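## Task

On the desk beside arm1, build a three-high stack. From the bottom up it must be the small sealed carton, then the wooden block with one large hole, then the long cardboard box. Each item lies on one of its long sides and sits roughly centred on the item beneath it. No part of the three may overhang the desk's edges. Every other object must finish resting directly on the furniture it started on. The attempt fails if any object from a furniture top ends up on the floor without a hand holding it. It also fails if any object goes into or beneath a piece of furniture, even while gripped. The stack must stand without the robot's help. Finish by opening the grippers and moving the arms away.

## Robot and tools

Robots: three identical i2rt Big YAM arms named arm1, arm2 and arm3. Each has six revolute joints, a two-finger gripper and a wrist camera. With joints 1 and 6 at zero and the hand level and pointing ahead, the wrist camera rides on top of the hand and looks toward the fingertips. The hand reaches roughly 1.0 m from the joint-1 axis. The arms act independently and do not wait for one another.

Frame: one shared scene frame, origin on the floor, +z up. The hand point is midway between the fingertips; the hand's z axis runs along the fingers, and the fingers open and close along its y axis. Foot poses are not printed.

Cameras: arm1_cam_wrist, arm2_cam_wrist, arm3_cam_wrist (fisheye, 616x616 pixels) and the fixed room cameras room_a and room_b (504x504).

Tool execute_actions: argument actions is a list holding exactly one action, or nothing (an empty list only returns state and images). The action is an object keyed by robot name (arm1, arm2, arm3); each robot entry holds a joints object. joints maps joint names to absolute targets, not offsets: joint1_rad -2.879 to 2.879 (base yaw, positive counter-clockwise seen from above, zero along the foot's facing); joint2_rad 0 to 3.141 (shoulder, zero is upper arm pointing back roughly level, positive lifts it up and forward); joint3_rad 0 to 3.019 (elbow, zero folded, positive opens); joint4_rad -1.692 to 1.57 (hand pitch, positive tips fingers up); joint5_rad -1.57 to 1.57 (hand side swing, positive to the arm's right); joint6_rad -2.094 to 2.094 (hand roll, positive clockwise viewed from behind the hand); gripper_m 0 to 0.093 metres of fingertip gap. Angles are radians. Arm joints are given separately per robot, each by name; you may name any subset. All motions in the action start together and may finish at different moments. Joints you leave out can still be driving toward an earlier target. Optional cameras is a list of camera names or "all"; omitted or null gives all, [] gives none. Any unknown key, name or out-of-range number rejects the whole call and nothing moves. Example: {"arm1": {"joints": {"gripper_m": 0.05}}, "arm2": {"joints": {"joint1_rad": 0.3}}}.

Tool wait: seconds from 0 to 10; commands nothing new and returns the same state and pictures as an empty action.

Tool zoom_image: camera (one of the five names) and region [x0, y0, x1, y1] in pixels of that camera's latest full image, top-left origin, at most 504 by 504. Gives a closer look.

Tool finished_scene: scene is the current scene's number. It ends that scene permanently, after the arms have held the last command, and reports success; the next task then appears in its result. Only call it once the stack stands on its own and the arms are clear.

Result lines: joint_positions gives current angles; done tolerances are about ±0.045, ±0.14, ±0.09, ±0.055, ±0.03, ±0.035 rad for joints 1 to 6 and ±0.003 m for the gripper. The pictures line lists the cameras in image order. joint_status tells how each commanded motion ended: off_target means it stopped short and may still push; contact_stop and time_out mean it settled and holds there, except a joint that timed out may keep a target up to 0.375, 0.375, 0.113, 0.225, 0.075, 0.3 rad (joints 1 to 6) from where it stands and keep pushing, and on_its_own will name it. not_followed, with a "joint command not followed" line and often a cause, means a self or inter-arm collision check blocked that arm's joint targets (the gripper target still runs); the arm may retry those targets with later actions until you send passing ones. on_its_own lists what the call did not command; "held at" is a held target, not the position. joint torques come in joint order without the gripper; they have per-arm offset, scale and noise and are nonzero even in free air. MOTOR HOT appears from 85 °C; at 100 °C an OVER-TEMPERATURE FAULT drops that arm and its grip, and unfinished keys read limit_stop_at_motor_heat, so resend them after cooling. If any result reports a stop, remaining motion calls in that reply are skipped.

What to avoid: the arms do not halt on contact and can press hard, so never drive the hand into a surface or object; to relieve a pushing joint, command its reported position. A target very near the current angle might not move. Loaded joints sag and heat up, so do not hold objects longer than needed. Paths between postures can swing wide since joints move at different speeds; lift before traversing. Never let two arms press together; the collision check ignores fingers, gripper housings and wrist cameras and can react late. Do not drop, slam or knock objects, let anything reach the floor, or push anything into or under furniture. Loose objects may get a brief external nudge, so check the stack in images before finishing. The robot keeps holding its last command while you think, so end with grippers open and arms moved away.

Each tool is called after "Request:" as name(argument=value, ...), one argument or row to a line, values as JSON.

## Session

Request:
execute_actions(
  actions=[],
)

Scene clock: 0.00 s.
Joint torques (N m, as the arm reports them, + toward a larger angle): no reading
arm1.joint_positions: joint1_rad=-0.486 joint2_rad=+0.539 joint3_rad=+1.396 joint4_rad=-1.272 joint5_rad=-0.054 joint6_rad=-0.363 gripper_m=+0.094
arm1.joint_status: not commanded
arm1.hand: x=-1.1791 y=-0.2939 z=+1.3661 quat_wxyz=(-0.160, -0.666, -0.508, +0.522) (m; scene frame)
arm2.joint_positions: joint1_rad=-0.627 joint2_rad=+0.475 joint3_rad=+1.458 joint4_rad=-1.264 joint5_rad=-0.285 joint6_rad=-0.462 gripper_m=+0.094
arm2.joint_status: not commanded
arm2.hand: x=+0.0755 y=-0.1764 z=+1.5282 quat_wxyz=(-0.508, +0.649, -0.463, -0.327) (m; scene frame)
arm3.joint_positions: joint1_rad=+0.794 joint2_rad=+0.323 joint3_rad=+1.380 joint4_rad=-1.430 joint5_rad=-0.175 joint6_rad=+0.748 gripper_m=+0.095
arm3.joint_status: not commanded
arm3.hand: x=+1.0976 y=+0.5017 z=+1.3600 quat_wxyz=(-0.502, -0.262, -0.782, -0.259) (m; scene frame)
pictures: arm1_cam_wrist, arm2_cam_wrist, arm3_cam_wrist, room_a, room_b
Images, in order (width x height): arm1_cam_wrist 616x616, arm2_cam_wrist 616x616, arm3_cam_wrist 616x616, room_a 504x504, room_b 504x504.

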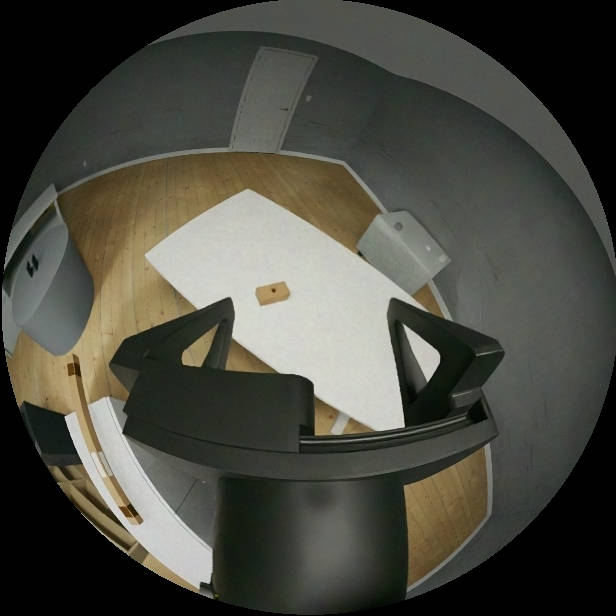

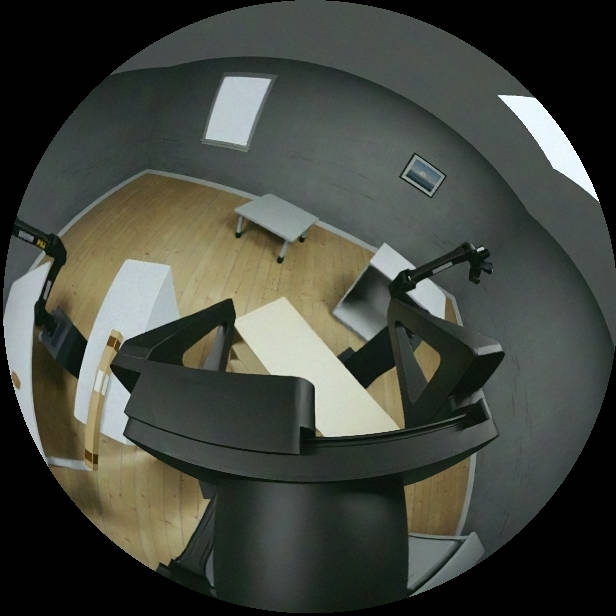

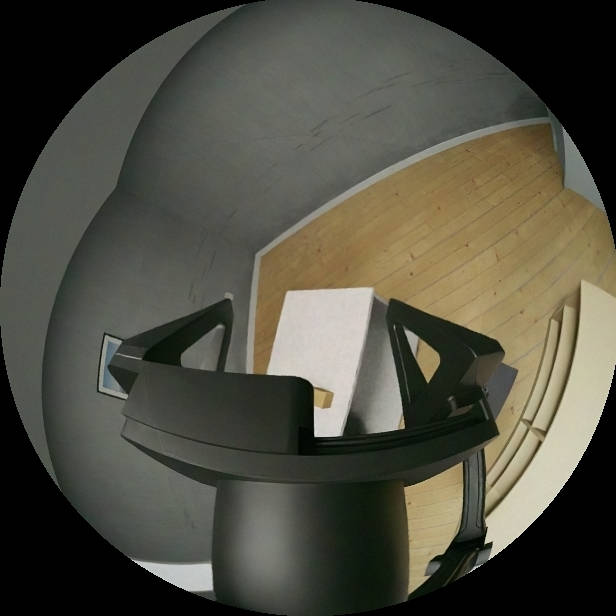

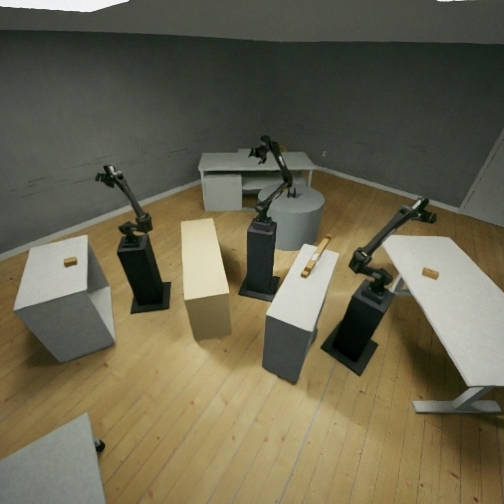

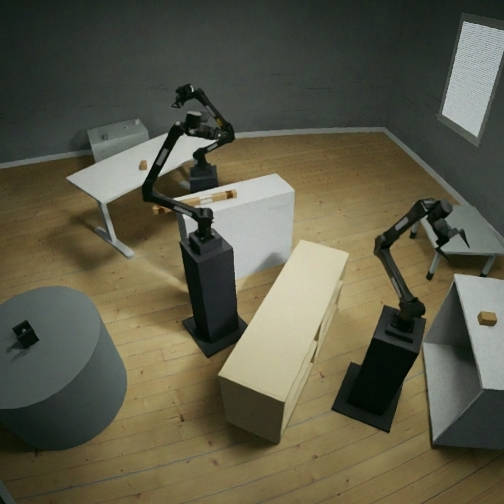

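Request:
zoom_image(
  camera="room_a",
  region=[0, 130, 504, 420],
)

Request:
zoom_image(
  camera="room_b",
  region=[0, 70, 320, 360],
)

Request:
execute_actions(
  actions=[
    {"arm1":{"joints":{"joint4_rad":-0.7,"joint5_rad":0,"joint6_rad":0}},"arm2":{"joints":{"joint3_rad":1.0,"joint5_rad":0,"joint6_rad":0}},"arm3":{"joints":{"joint2_rad":0.9,"joint5_rad":0,"joint6_rad":0}}},
  ],
  cameras=["room_a"],
)

Region (0, 130, 504, 420) of room_a's 504x504 image, scaled by 1.000; it fills the top 290 rows of this view, and the rest is white.

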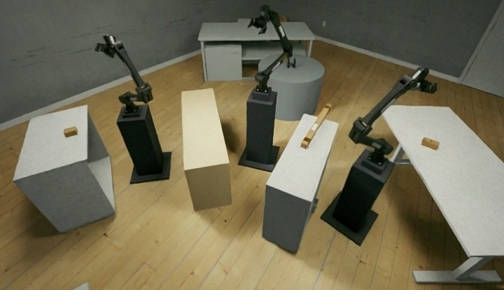

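Region (0, 70, 320, 360) of room_b's 504x504 image, scaled by 1.575, with more detail than that image has; it fills the top 457 rows of this view, and the rest is white.

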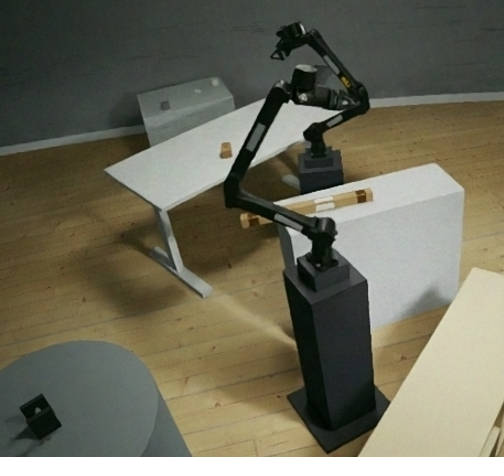

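Scene clock: 32.80 s.
Joint torques (N m, as the arm reports them, + toward a larger angle): arm1=[ 0.09  4.84 10.3   2.98  0.14  0.04] | arm2=[-0.38  0.28  6.98  2.    0.17  0.2 ] | arm3=[-0.02 -4.58 12.29  0.93  0.23 -0.14]
arm1.joint_positions: joint1_rad=-0.486 joint2_rad=+0.539 joint3_rad=+1.396 joint4_rad=-0.723 joint5_rad=-0.003 joint6_rad=-0.009 gripper_m=+0.094
arm1.joint_status: all done
arm1.hand: x=-1.1964 y=-0.3044 z=+1.4980 quat_wxyz=(-0.320, -0.589, -0.294, +0.681) (m; scene frame)
arm2.joint_positions: joint1_rad=-0.627 joint2_rad=+0.484 joint3_rad=+1.001 joint4_rad=-1.264 joint5_rad=-0.004 joint6_rad=-0.010 gripper_m=+0.094
arm2.joint_status: all done
arm2.hand: x=+0.1444 y=-0.1248 z=+1.3007 quat_wxyz=(-0.326, +0.532, -0.747, -0.229) (m; scene frame)
arm3.joint_positions: joint1_rad=+0.794 joint2_rad=+0.901 joint3_rad=+1.380 joint4_rad=-1.430 joint5_rad=-0.003 joint6_rad=+0.013 gripper_m=+0.095
arm3.joint_status: all done
arm3.hand: x=+1.3196 y=+0.4639 z=+1.2470 quat_wxyz=(-0.306, -0.018, -0.952, +0.008) (m; scene frame)
pictures: room_a
Images, in order (width x height): room_a 504x504.

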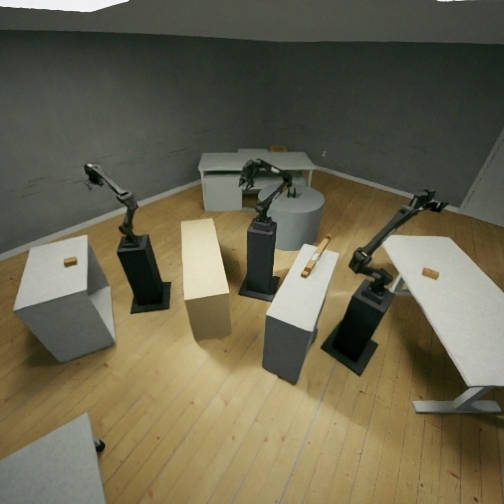

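Request:
execute_actions(
  actions=[
    {"arm1":{"joints":{"joint1_rad":-0.45,"joint2_rad":1.573,"joint3_rad":1.666,"joint4_rad":-1.664}},"arm2":{"joints":{"joint1_rad":1.29,"joint2_rad":1.573,"joint3_rad":1.666,"joint4_rad":-1.664}},"arm3":{"joints":{"joint1_rad":0.8,"joint2_rad":1.573,"joint3_rad":1.666,"joint4_rad":-1.664}}},
  ],
)

Scene clock: 77.07 s.
Joint torques (N m, as the arm reports them, + toward a larger angle): arm1=[  0.56 -12.48  13.28  -0.23   0.14   0.04] | arm2=[ -0.84 -13.67  11.52  -0.53  -0.04   0.18] | arm3=[  0.31 -15.99  13.19  -0.53   0.24  -0.15]
arm1.joint_positions: joint1_rad=-0.459 joint2_rad=+1.580 joint3_rad=+1.638 joint4_rad=-1.650 joint5_rad=-0.003 joint6_rad=-0.009 gripper_m=+0.094
arm1.joint_status: all done
arm1.hand: x=-1.3428 y=-0.4990 z=+1.0783 quat_wxyz=(+0.009, -0.893, -0.450, -0.007) (m; scene frame)
arm2.joint_positions: joint1_rad=+1.295 joint2_rad=+1.593 joint3_rad=+1.607 joint4_rad=-1.651 joint5_rad=+0.001 joint6_rad=-0.008 gripper_m=+0.094
arm2.joint_status: all done
arm2.hand: x=-0.3973 y=-0.3454 z=+1.1819 quat_wxyz=(+0.002, +0.999, +0.008, +0.032) (m; scene frame)
arm3.joint_positions: joint1_rad=+0.794 joint2_rad=+1.584 joint3_rad=+1.637 joint4_rad=-1.655 joint5_rad=-0.003 joint6_rad=+0.012 gripper_m=+0.095
arm3.joint_status: all done
arm3.hand: x=+1.4664 y=+0.4572 z=+1.0840 quat_wxyz=(+0.015, -0.021, -1.000, +0.006) (m; scene frame)
pictures: arm1_cam_wrist, arm2_cam_wrist, arm3_cam_wrist, room_a, room_b
Images, in order (width x height): arm1_cam_wrist 616x616, arm2_cam_wrist 616x616, arm3_cam_wrist 616x616, room_a 504x504, room_b 504x504.

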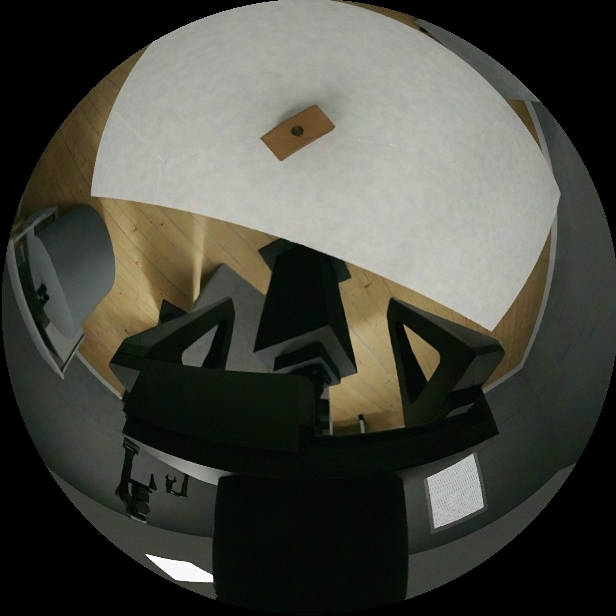

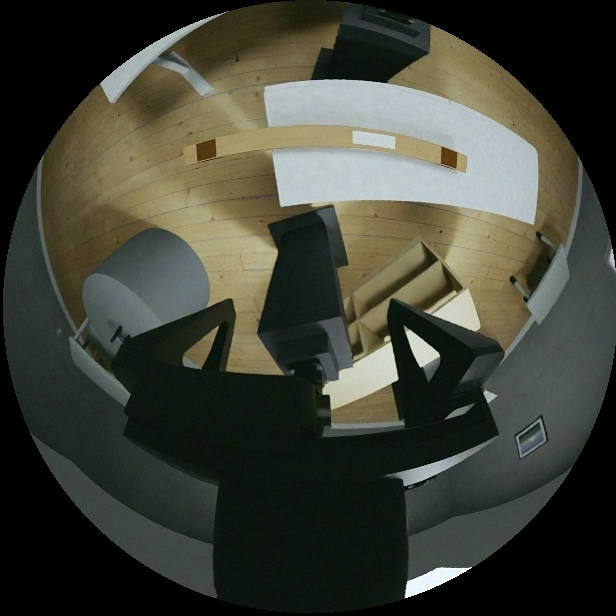

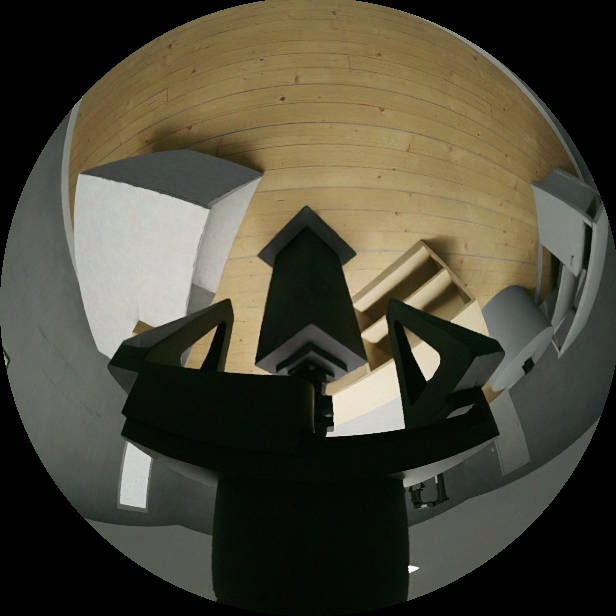

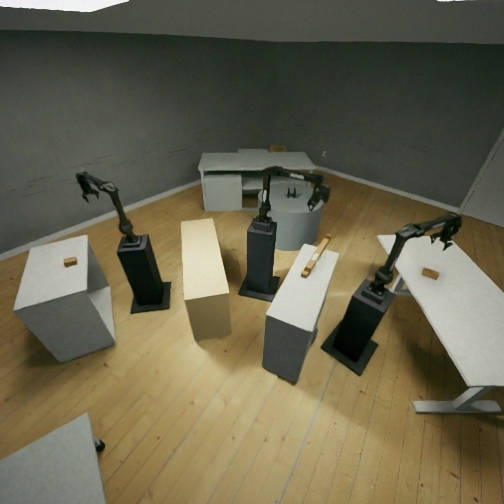

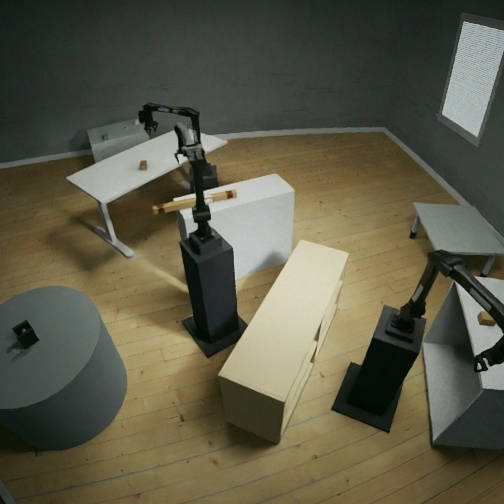

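Request:
execute_actions(
  actions=[
    {"arm1":{"joints":{"joint1_rad":1.41}},"arm2":{"joints":{"joint1_rad":-1.14}},"arm3":{"joints":{"joint1_rad":2.06}}},
  ],
)

Scene clock: 132.00 s.
Joint torques (N m, as the arm reports them, + toward a larger angle): arm1=[ -0.47 -12.46  13.21  -0.25   0.02   0.03] | arm2=[ -0.23 -13.61  11.61  -0.55   0.     0.19] | arm3=[ -0.14 -16.27  13.17  -0.55   0.17  -0.13]
arm1.joint_positions: joint1_rad=+1.417 joint2_rad=+1.580 joint3_rad=+1.638 joint4_rad=-1.650 joint5_rad=+0.000 joint6_rad=-0.007 gripper_m=+0.094
arm1.joint_status: all done
arm1.hand: x=-0.6178 y=-0.2817 z=+1.0725 quat_wxyz=(+0.016, -0.166, -0.986, -0.005) (m; scene frame)
arm2.joint_positions: joint1_rad=-1.147 joint2_rad=+1.593 joint3_rad=+1.607 joint4_rad=-1.651 joint5_rad=+0.001 joint6_rad=-0.008 gripper_m=+0.094
arm2.joint_status: all done
arm2.hand: x=+0.4196 y=-0.0416 z=+1.1786 quat_wxyz=(+0.033, +0.350, -0.936, +0.014) (m; scene frame)
arm3.joint_positions: joint1_rad=+2.062 joint2_rad=+1.584 joint3_rad=+1.637 joint4_rad=-1.655 joint5_rad=-0.001 joint6_rad=+0.010 gripper_m=+0.095
arm3.joint_status: all done
arm3.hand: x=+1.1513 y=+0.9138 z=+1.0774 quat_wxyz=(+0.017, +0.576, -0.817, +0.015) (m; scene frame)
pictures: arm1_cam_wrist, arm2_cam_wrist, arm3_cam_wrist, room_a, room_b
Images, in order (width x height): arm1_cam_wrist 616x616, arm2_cam_wrist 616x616, arm3_cam_wrist 616x616, room_a 504x504, room_b 504x504.

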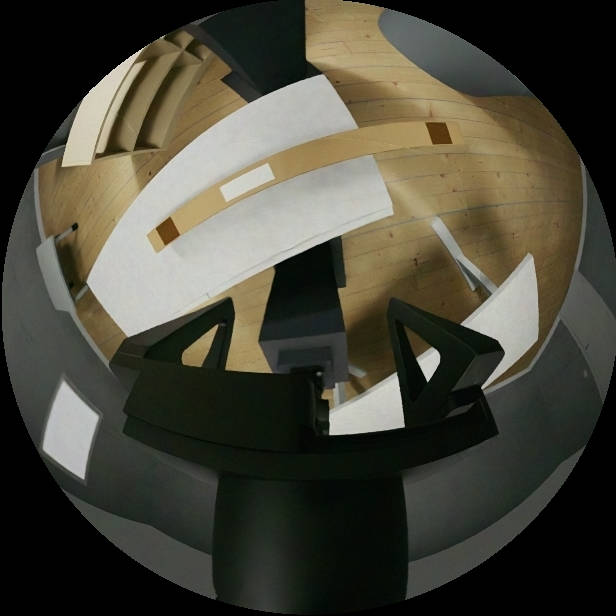

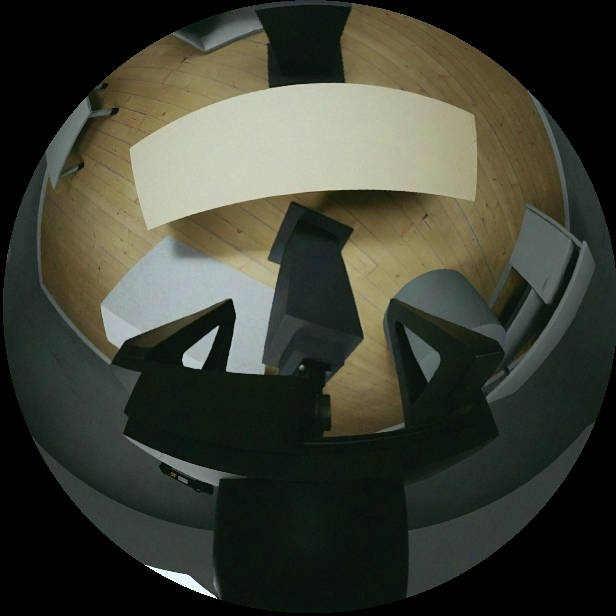

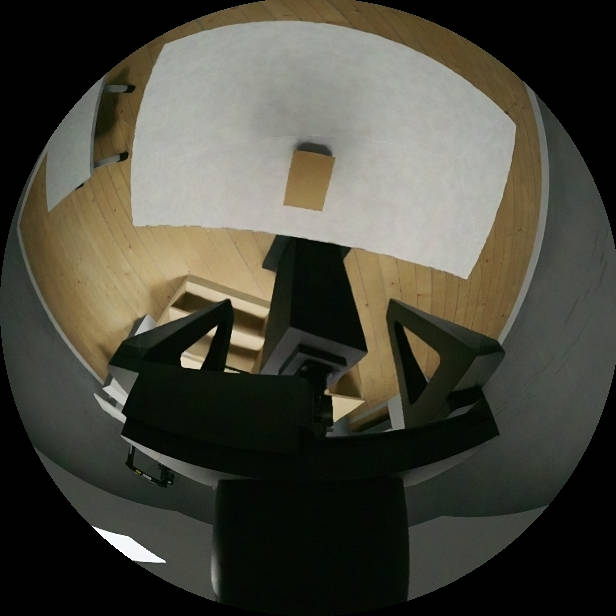

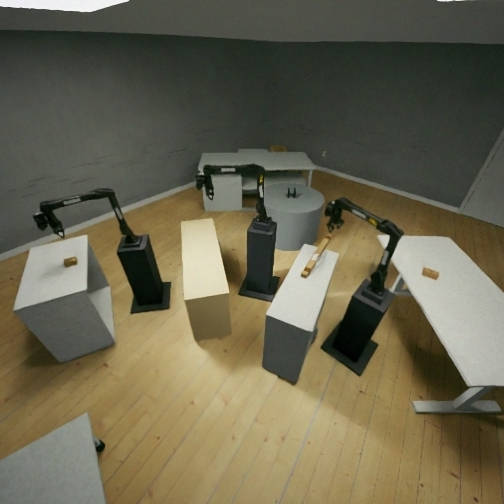

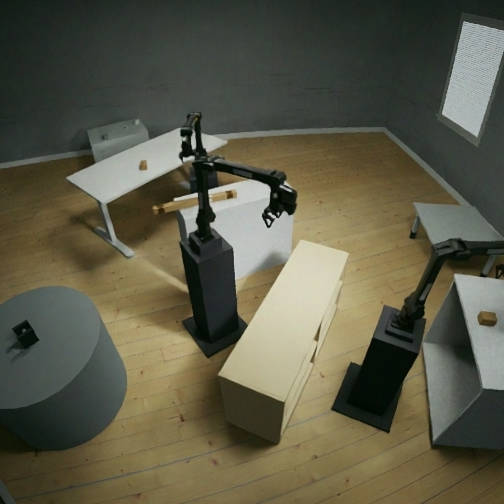

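Request:
execute_actions(
  actions=[
    {"arm1":{"joints":{"joint1_rad":1.44,"joint2_rad":1.855,"joint3_rad":1.52,"joint4_rad":-1.21,"joint6_rad":1.23}},"arm3":{"joints":{"joint1_rad":2.07,"joint2_rad":1.70,"joint3_rad":1.478,"joint4_rad":-1.32,"joint6_rad":0.2}}},
  ],
  cameras=["arm1_cam_wrist","arm3_cam_wrist","room_a"],
)

Scene clock: 186.30 s.
Joint torques (N m, as the arm reports them, + toward a larger angle): arm1=[  0.77 -15.57  11.91   0.94   0.12   0.02] | arm2=[  0.47 -14.    11.32  -0.4    0.01   0.15] | arm3=[  0.63 -18.55  10.8    0.19   0.19   0.12]
arm1.joint_positions: joint1_rad=+1.432 joint2_rad=+1.860 joint3_rad=+1.499 joint4_rad=-1.225 joint5_rad=+0.000 joint6_rad=+1.220 gripper_m=+0.094
arm1.joint_status: all done
arm1.hand: x=-0.5426 y=-0.2990 z=+0.8799 quat_wxyz=(+0.014, -0.699, -0.715, +0.004) (m; scene frame)
arm2.joint_positions: joint1_rad=-1.147 joint2_rad=+1.593 joint3_rad=+1.607 joint4_rad=-1.651 joint5_rad=+0.001 joint6_rad=-0.008 gripper_m=+0.094
arm2.joint_status: not commanded
arm2.hand: x=+0.4196 y=-0.0416 z=+1.1786 quat_wxyz=(+0.033, +0.350, -0.936, +0.014) (m; scene frame)
arm3.joint_positions: joint1_rad=+2.062 joint2_rad=+1.718 joint3_rad=+1.471 joint4_rad=-1.332 joint5_rad=-0.001 joint6_rad=+0.188 gripper_m=+0.095
arm3.joint_status: all done
arm3.hand: x=+1.1659 y=+0.9541 z=+0.9500 quat_wxyz=(+0.007, +0.501, -0.865, +0.008) (m; scene frame)
pictures: arm1_cam_wrist, arm3_cam_wrist, room_a
Images, in order (width x height): arm1_cam_wrist 616x616, arm3_cam_wrist 616x616, room_a 504x504.

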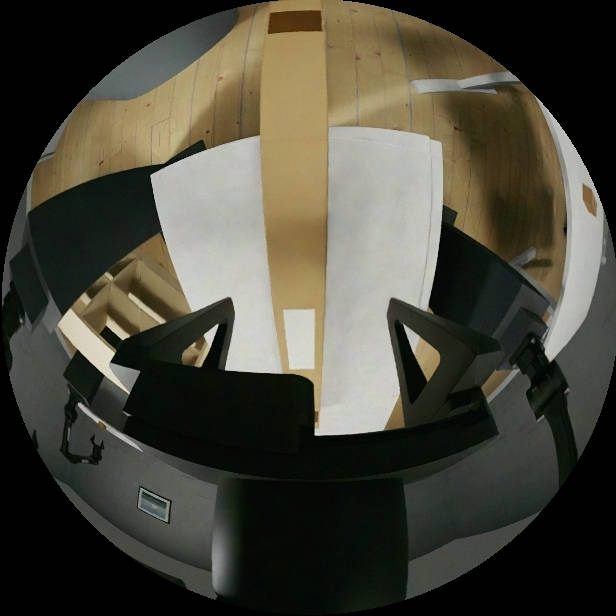

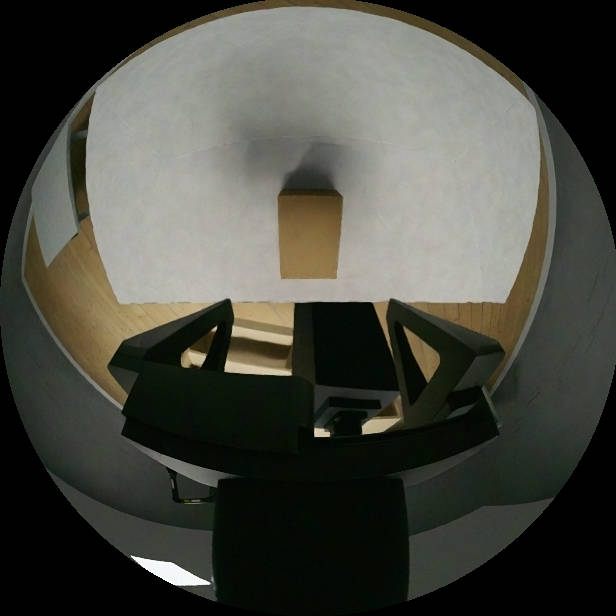

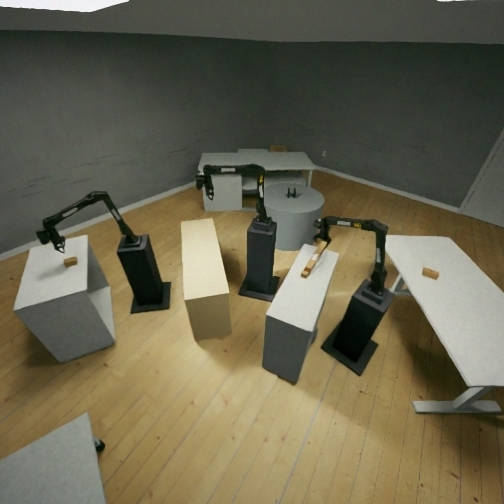

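Request:
execute_actions(
  actions=[
    {"arm1":{"joints":{"joint1_rad":1.46,"joint2_rad":1.96,"joint3_rad":1.437,"joint4_rad":-1.005}},"arm3":{"joints":{"joint2_rad":1.822,"joint3_rad":1.31,"joint4_rad":-1.022}}},
  ],
  cameras=["arm1_cam_wrist","arm3_cam_wrist","room_a"],
)

Scene clock: 213.90 s.
Joint torques (N m, as the arm reports them, + toward a larger angle): arm1=[  0.56 -15.9   10.06   1.01   0.12   0.04] | arm2=[  0.28 -14.03  11.43  -0.53  -0.02   0.19] | arm3=[  0.68 -18.99   9.65   0.22   0.19   0.13]
arm1.joint_positions: joint1_rad=+1.454 joint2_rad=+1.958 joint3_rad=+1.430 joint4_rad=-1.021 joint5_rad=+0.000 joint6_rad=+1.221 gripper_m=+0.094
arm1.joint_status: all done
arm1.hand: x=-0.5256 y=-0.2911 z=+0.8036 quat_wxyz=(-0.003, -0.691, -0.723, -0.004) (m; scene frame)
arm2.joint_positions: joint1_rad=-1.147 joint2_rad=+1.593 joint3_rad=+1.607 joint4_rad=-1.651 joint5_rad=+0.001 joint6_rad=-0.008 gripper_m=+0.094
arm2.joint_status: not commanded
arm2.hand: x=+0.4196 y=-0.0416 z=+1.1786 quat_wxyz=(+0.033, +0.350, -0.936, +0.014) (m; scene frame)
arm3.joint_positions: joint1_rad=+2.062 joint2_rad=+1.839 joint3_rad=+1.304 joint4_rad=-1.033 joint5_rad=-0.001 joint6_rad=+0.188 gripper_m=+0.095
arm3.joint_status: all done
arm3.hand: x=+1.1672 y=+0.9561 z=+0.8311 quat_wxyz=(+0.003, +0.501, -0.865, +0.005) (m; scene frame)
pictures: arm1_cam_wrist, arm3_cam_wrist, room_a
Images, in order (width x height): arm1_cam_wrist 616x616, arm3_cam_wrist 616x616, room_a 504x504.

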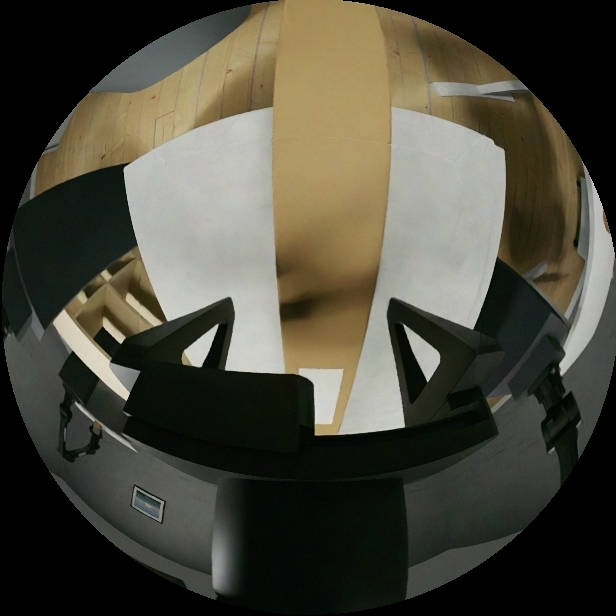

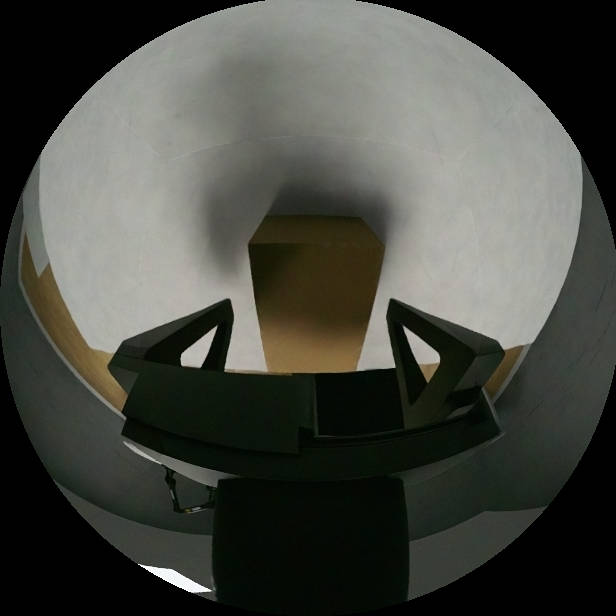

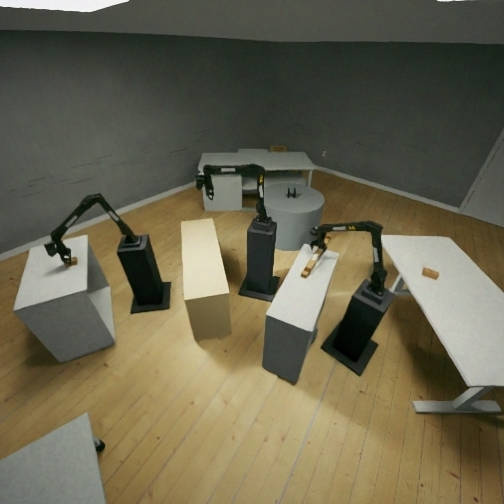

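Request:
execute_actions(
  actions=[
    {"arm1":{"joints":{"joint3_rad":1.405}},"arm3":{"joints":{"gripper_m":0.04}}},
  ],
  cameras=[],
)

Request:
execute_actions(
  actions=[
    {"arm1":{"joints":{"joint2_rad":2.008,"joint3_rad":1.38,"joint4_rad":-0.925}},"arm3":{"joints":{"joint2_rad":1.65,"joint3_rad":1.55,"joint4_rad":-1.45}}},
  ],
  cameras=["arm1_cam_wrist","arm3_cam_wrist","room_a"],
)

Scene clock: 235.23 s.
Joint torques (N m, as the arm reports them, + toward a larger angle): arm1=[  0.6  -15.66   9.12   0.89   0.12   0.04] | arm2=[ -0.06 -13.48  11.44  -0.44   0.     0.21] | arm3=[  0.65 -19.05   9.58   0.19   0.17   0.12]
arm1.joint_positions: joint1_rad=+1.454 joint2_rad=+1.958 joint3_rad=+1.407 joint4_rad=-1.019 joint5_rad=+0.000 joint6_rad=+1.221 gripper_m=+0.094
arm1.joint_status: all done
arm1.hand: x=-0.5352 y=-0.2880 z=+0.7959 quat_wxyz=(+0.006, -0.691, -0.723, +0.000) (m; scene frame)
arm2.joint_positions: joint1_rad=-1.147 joint2_rad=+1.593 joint3_rad=+1.607 joint4_rad=-1.651 joint5_rad=+0.001 joint6_rad=-0.008 gripper_m=+0.094
arm2.joint_status: not commanded
arm2.hand: x=+0.4196 y=-0.0416 z=+1.1786 quat_wxyz=(+0.033, +0.350, -0.936, +0.014) (m; scene frame)
arm3.joint_positions: joint1_rad=+2.062 joint2_rad=+1.839 joint3_rad=+1.304 joint4_rad=-1.032 joint5_rad=-0.001 joint6_rad=+0.188 gripper_m=+0.059
arm3.joint_status: gripper_m off_target (ended at +0.059, target +0.040)
arm3.hand: x=+1.1673 y=+0.9562 z=+0.8311 quat_wxyz=(+0.003, +0.501, -0.865, +0.005) (m; scene frame)
pictures: none
No camera images: the call's "cameras" was empty. Leave "cameras" out to get every camera's image.

Scene clock: 236.53 s.
Joint torques (N m, as the arm reports them, + toward a larger angle): arm1=[  0.6  -14.44   8.88   1.05   0.13   0.04] | arm2=[  0.32 -13.89  11.53  -0.49  -0.03   0.14] | arm3=[  0.68 -15.89  13.    -0.49   0.17   0.12]
arm1.joint_positions: joint1_rad=+1.454 joint2_rad=+1.986 joint3_rad=+1.382 joint4_rad=-0.941 joint5_rad=+0.000 joint6_rad=+1.221 gripper_m=+0.094
arm1.joint_status: all done
arm1.hand: x=-0.5312 y=-0.2891 z=+0.7736 quat_wxyz=(-0.005, -0.691, -0.723, -0.005) (m; scene frame)
arm2.joint_positions: joint1_rad=-1.147 joint2_rad=+1.593 joint3_rad=+1.607 joint4_rad=-1.651 joint5_rad=+0.001 joint6_rad=-0.008 gripper_m=+0.094
arm2.joint_status: not commanded
arm2.hand: x=+0.4196 y=-0.0416 z=+1.1786 quat_wxyz=(+0.033, +0.350, -0.936, +0.014) (m; scene frame)
arm3.joint_positions: joint1_rad=+2.062 joint2_rad=+1.644 joint3_rad=+1.522 joint4_rad=-1.440 joint5_rad=-0.001 joint6_rad=+0.188 gripper_m=+0.059
arm3.joint_status: all done
arm3.hand: x=+1.1612 y=+0.9411 z=+1.0056 quat_wxyz=(+0.000, +0.501, -0.865, +0.003) (m; scene frame)
pictures: arm1_cam_wrist, arm3_cam_wrist, room_a
Images, in order (width x height): arm1_cam_wrist 616x616, arm3_cam_wrist 616x616, room_a 504x504.

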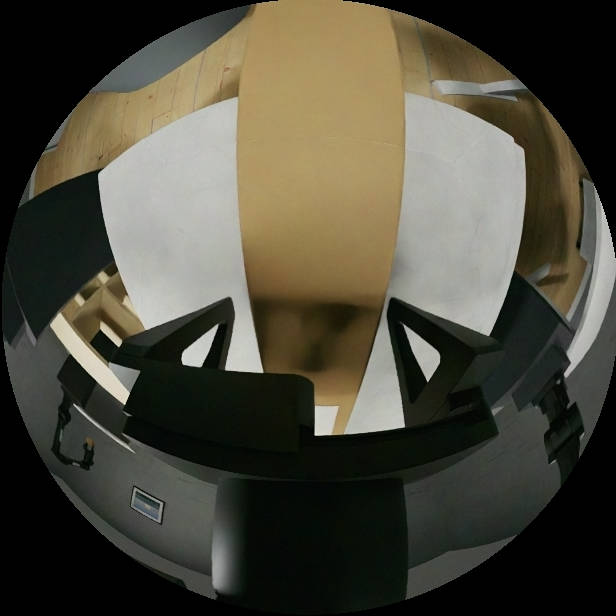

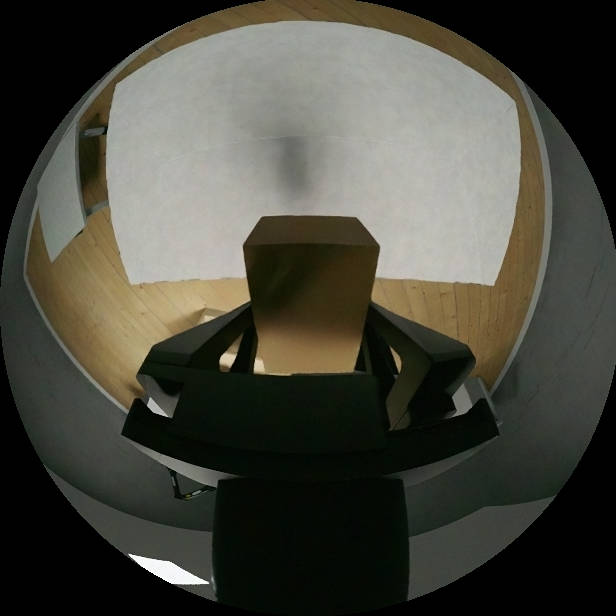

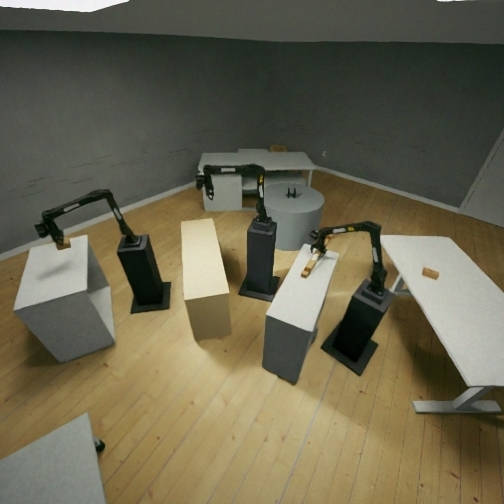

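Request:
execute_actions(
  actions=[
    {"arm1":{"joints":{"gripper_m":0.03}},"arm2":{"joints":{"joint1_rad":-0.2}},"arm3":{"joints":{"joint1_rad":-1.583,"joint6_rad":0}}},
  ],
  cameras=["arm1_cam_wrist","arm3_cam_wrist","room_a"],
)

Scene clock: 253.10 s.
Joint torques (N m, as the arm reports them, + toward a larger angle): arm1=[  0.59 -14.31   8.85   1.03   0.12   0.03] | arm2=[ -0.45 -13.55  11.49  -0.36  -0.01   0.18] | arm3=[  0.5  -16.65  13.03  -0.5    0.05  -0.15]
arm1.joint_positions: joint1_rad=+1.454 joint2_rad=+1.986 joint3_rad=+1.382 joint4_rad=-0.940 joint5_rad=+0.000 joint6_rad=+1.222 gripper_m=+0.049
arm1.joint_status: gripper_m off_target (ended at +0.049, target +0.030)
arm1.hand: x=-0.5311 y=-0.2892 z=+0.7736 quat_wxyz=(-0.005, -0.691, -0.723, -0.005) (m; scene frame)
arm2.joint_positions: joint1_rad=-0.194 joint2_rad=+1.593 joint3_rad=+1.607 joint4_rad=-1.651 joint5_rad=+0.001 joint6_rad=-0.008 gripper_m=+0.094
arm2.joint_status: all done
arm2.hand: x=+0.0260 y=+0.1195 z=+1.1786 quat_wxyz=(+0.025, +0.740, -0.672, +0.025) (m; scene frame)
arm3.joint_positions: joint1_rad=-1.588 joint2_rad=+1.656 joint3_rad=+1.522 joint4_rad=-1.440 joint5_rad=+0.002 joint6_rad=+0.012 gripper_m=+0.059
arm3.joint_status: all done
arm3.hand: x=+0.6252 y=+0.1376 z=+1.0114 quat_wxyz=(-0.005, -0.936, -0.351, +0.002) (m; scene frame)
pictures: arm1_cam_wrist, arm3_cam_wrist, room_a
Images, in order (width x height): arm1_cam_wrist 616x616, arm3_cam_wrist 616x616, room_a 504x504.

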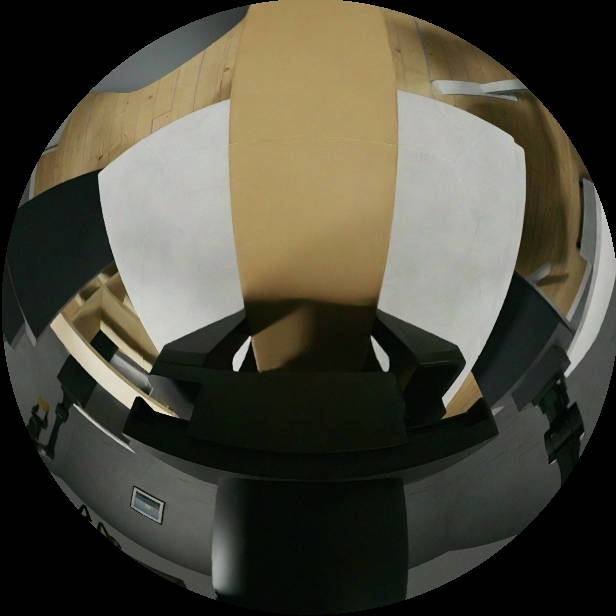

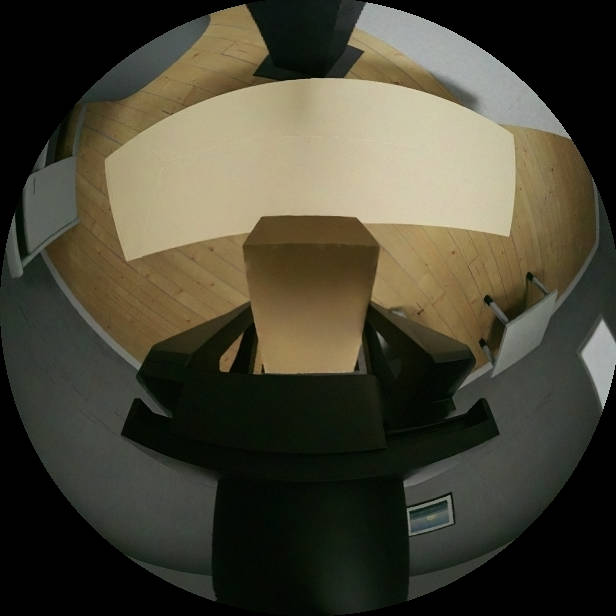

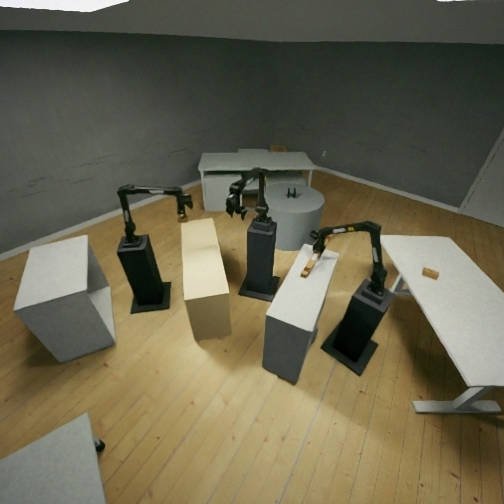

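Request:
execute_actions(
  actions=[
    {"arm1":{"joints":{"joint2_rad":1.80,"joint3_rad":1.55,"joint4_rad":-1.31}},"arm3":{"joints":{"joint2_rad":2.19,"joint3_rad":1.63,"joint4_rad":-0.97}}},
  ],
  cameras=["arm3_cam_wrist","room_a"],
)

Request:
execute_actions(
  actions=[
    {"arm1":{"joints":{"joint1_rad":-1.03,"joint6_rad":1.366}}},
  ],
  cameras=["arm1_cam_wrist","room_a","room_b"],
)

Scene clock: 294.93 s.
Joint torques (N m, as the arm reports them, + toward a larger angle): arm1=[  0.57 -13.33  11.98  -0.26   0.13   0.03] | arm2=[ -0.47 -13.44  11.43  -0.54   0.     0.2 ] | arm3=[  0.7  -23.68  11.12   0.18   0.05  -0.15]
arm1.joint_positions: joint1_rad=+1.454 joint2_rad=+1.784 joint3_rad=+1.534 joint4_rad=-1.295 joint5_rad=+0.000 joint6_rad=+1.222 gripper_m=+0.049
arm1.joint_status: all done
arm1.hand: x=-0.5420 y=-0.2866 z=+0.9323 quat_wxyz=(-0.004, -0.691, -0.723, -0.005) (m; scene frame)
arm2.joint_positions: joint1_rad=-0.194 joint2_rad=+1.593 joint3_rad=+1.607 joint4_rad=-1.651 joint5_rad=+0.001 joint6_rad=-0.008 gripper_m=+0.094
arm2.joint_status: not commanded
arm2.hand: x=+0.0260 y=+0.1195 z=+1.1786 quat_wxyz=(+0.025, +0.740, -0.672, +0.025) (m; scene frame)
arm3.joint_positions: joint1_rad=-1.588 joint2_rad=+2.212 joint3_rad=+1.604 joint4_rad=-0.980 joint5_rad=+0.002 joint6_rad=+0.012 gripper_m=+0.059
arm3.joint_status: all done
arm3.hand: x=+0.5411 y=+0.0584 z=+0.7366 quat_wxyz=(-0.003, -0.936, -0.351, -0.005) (m; scene frame)
pictures: arm3_cam_wrist, room_a
Images, in order (width x height): arm3_cam_wrist 616x616, room_a 504x504.

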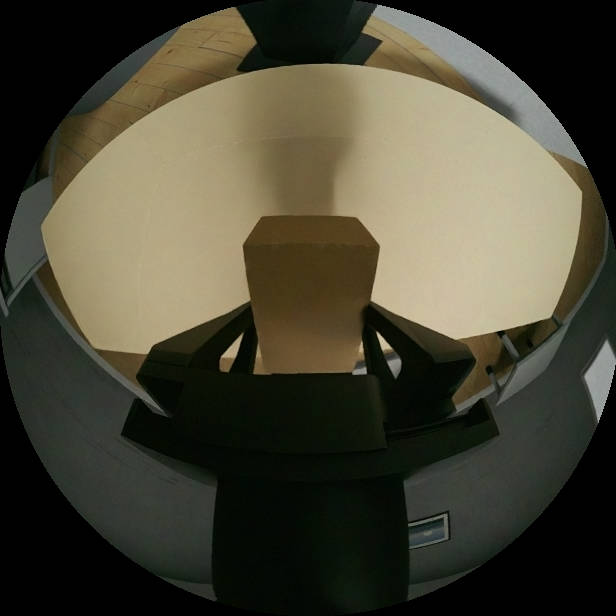

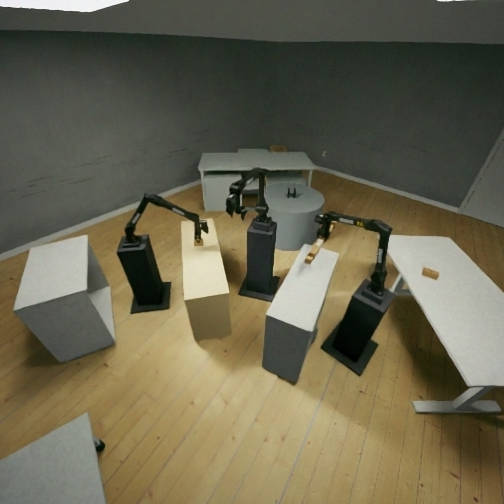

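Scene clock: 297.30 s.
Joint torques (N m, as the arm reports them, + toward a larger angle): arm1=[  0.56 -14.07  11.97  -0.24   0.07   0.03] | arm2=[ -0.73 -13.94  11.4   -0.52  -0.03   0.16] | arm3=[  0.73 -23.65  11.07   0.18   0.05  -0.15]
arm1.joint_positions: joint1_rad=-1.040 joint2_rad=+1.793 joint3_rad=+1.534 joint4_rad=-1.295 joint5_rad=+0.002 joint6_rad=+1.358 gripper_m=+0.049
arm1.joint_status: all done
arm1.hand: x=-1.5747 y=-0.3058 z=+0.9386 quat_wxyz=(-0.005, -0.874, +0.486, +0.013) (m; scene frame)
arm2.joint_positions: joint1_rad=-0.194 joint2_rad=+1.593 joint3_rad=+1.607 joint4_rad=-1.651 joint5_rad=+0.001 joint6_rad=-0.008 gripper_m=+0.094
arm2.joint_status: not commanded
arm2.hand: x=+0.0260 y=+0.1195 z=+1.1786 quat_wxyz=(+0.025, +0.740, -0.672, +0.025) (m; scene frame)
arm3.joint_positions: joint1_rad=-1.588 joint2_rad=+2.212 joint3_rad=+1.604 joint4_rad=-0.980 joint5_rad=+0.002 joint6_rad=+0.012 gripper_m=+0.059
arm3.joint_status: not commanded
arm3.hand: x=+0.5411 y=+0.0584 z=+0.7366 quat_wxyz=(-0.003, -0.936, -0.351, -0.005) (m; scene frame)
pictures: arm1_cam_wrist, room_a, room_b
Images, in order (width x height): arm1_cam_wrist 616x616, room_a 504x504, room_b 504x504.

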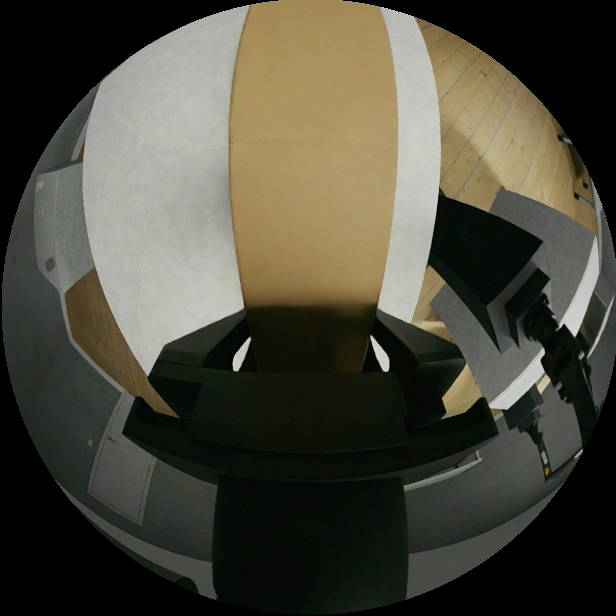

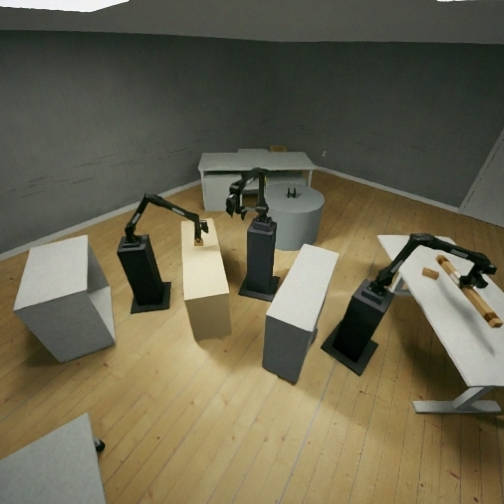

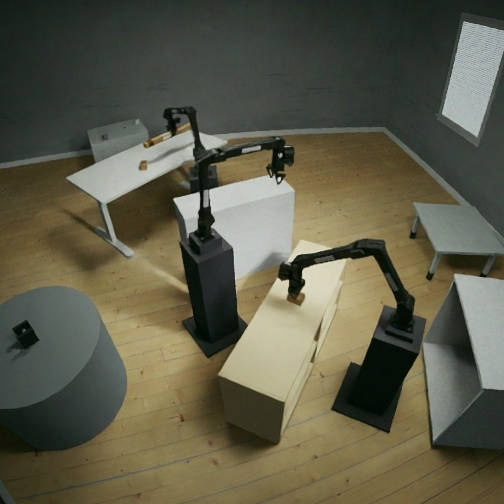

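Request:
execute_actions(
  actions=[
    {"arm1":{"joints":{"joint2_rad":2.25,"joint3_rad":1.96,"joint4_rad":-1.23}},"arm3":{"joints":{"joint2_rad":2.27,"joint3_rad":1.63,"joint4_rad":-0.875}}},
  ],
  cameras=["arm1_cam_wrist","arm3_cam_wrist","room_a","room_b"],
)

Scene clock: 312.30 s.
Joint torques (N m, as the arm reports them, + toward a larger angle): arm1=[  0.53 -21.32  14.27   0.65   0.07   0.03] | arm2=[ -1.1  -13.63  11.33  -0.43  -0.03   0.2 ] | arm3=[  0.72 -22.12  10.83   0.28   0.05  -0.15]
arm1.joint_positions: joint1_rad=-1.040 joint2_rad=+2.262 joint3_rad=+1.913 joint4_rad=-1.238 joint5_rad=+0.002 joint6_rad=+1.359 gripper_m=+0.049
arm1.joint_status: all done
arm1.hand: x=-1.6946 y=-0.3470 z=+0.8006 quat_wxyz=(+0.008, -0.874, +0.486, +0.002) (m; scene frame)
arm2.joint_positions: joint1_rad=-0.194 joint2_rad=+1.593 joint3_rad=+1.607 joint4_rad=-1.651 joint5_rad=+0.001 joint6_rad=-0.008 gripper_m=+0.094
arm2.joint_status: not commanded
arm2.hand: x=+0.0260 y=+0.1195 z=+1.1786 quat_wxyz=(+0.025, +0.740, -0.672, +0.025) (m; scene frame)
arm3.joint_positions: joint1_rad=-1.588 joint2_rad=+2.267 joint3_rad=+1.604 joint4_rad=-0.886 joint5_rad=+0.002 joint6_rad=+0.012 gripper_m=+0.059
arm3.joint_status: all done
arm3.hand: x=+0.5329 y=+0.0506 z=+0.7037 quat_wxyz=(-0.010, -0.936, -0.351, +0.013) (m; scene frame)
pictures: arm1_cam_wrist, arm3_cam_wrist, room_a, room_b
Images, in order (width x height): arm1_cam_wrist 616x616, arm3_cam_wrist 616x616, room_a 504x504, room_b 504x504.

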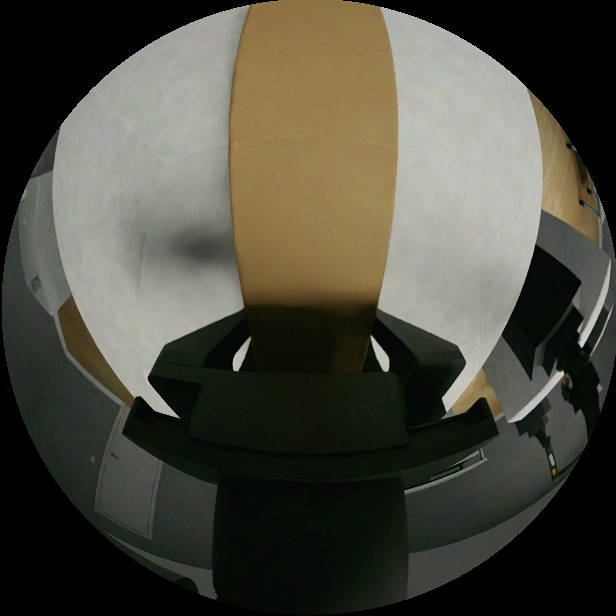

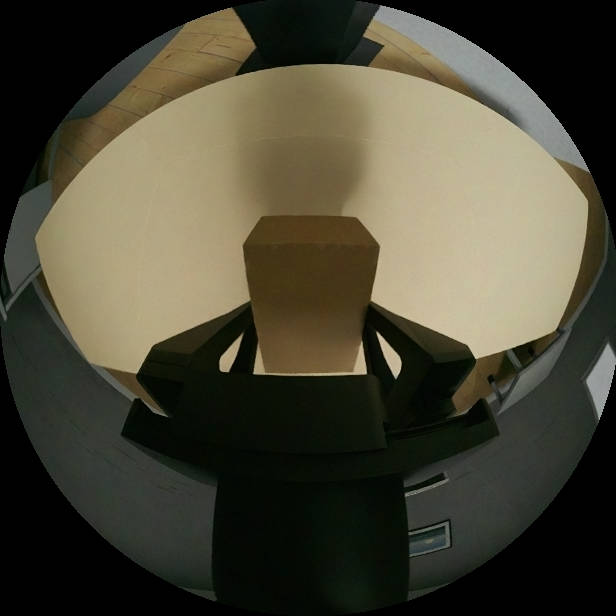

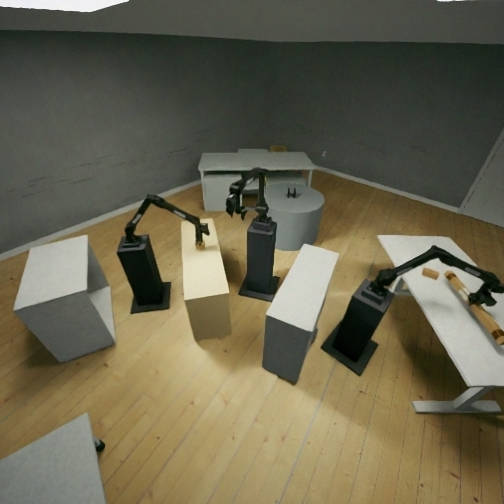

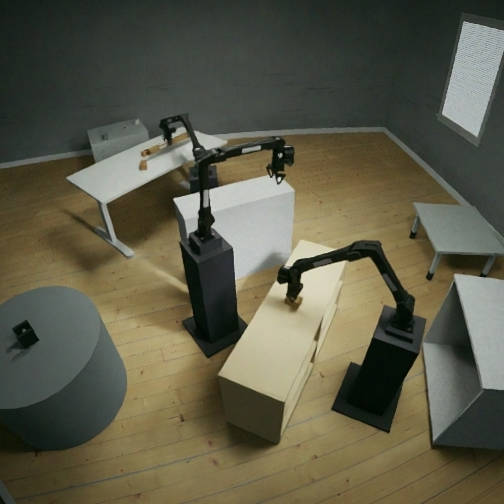

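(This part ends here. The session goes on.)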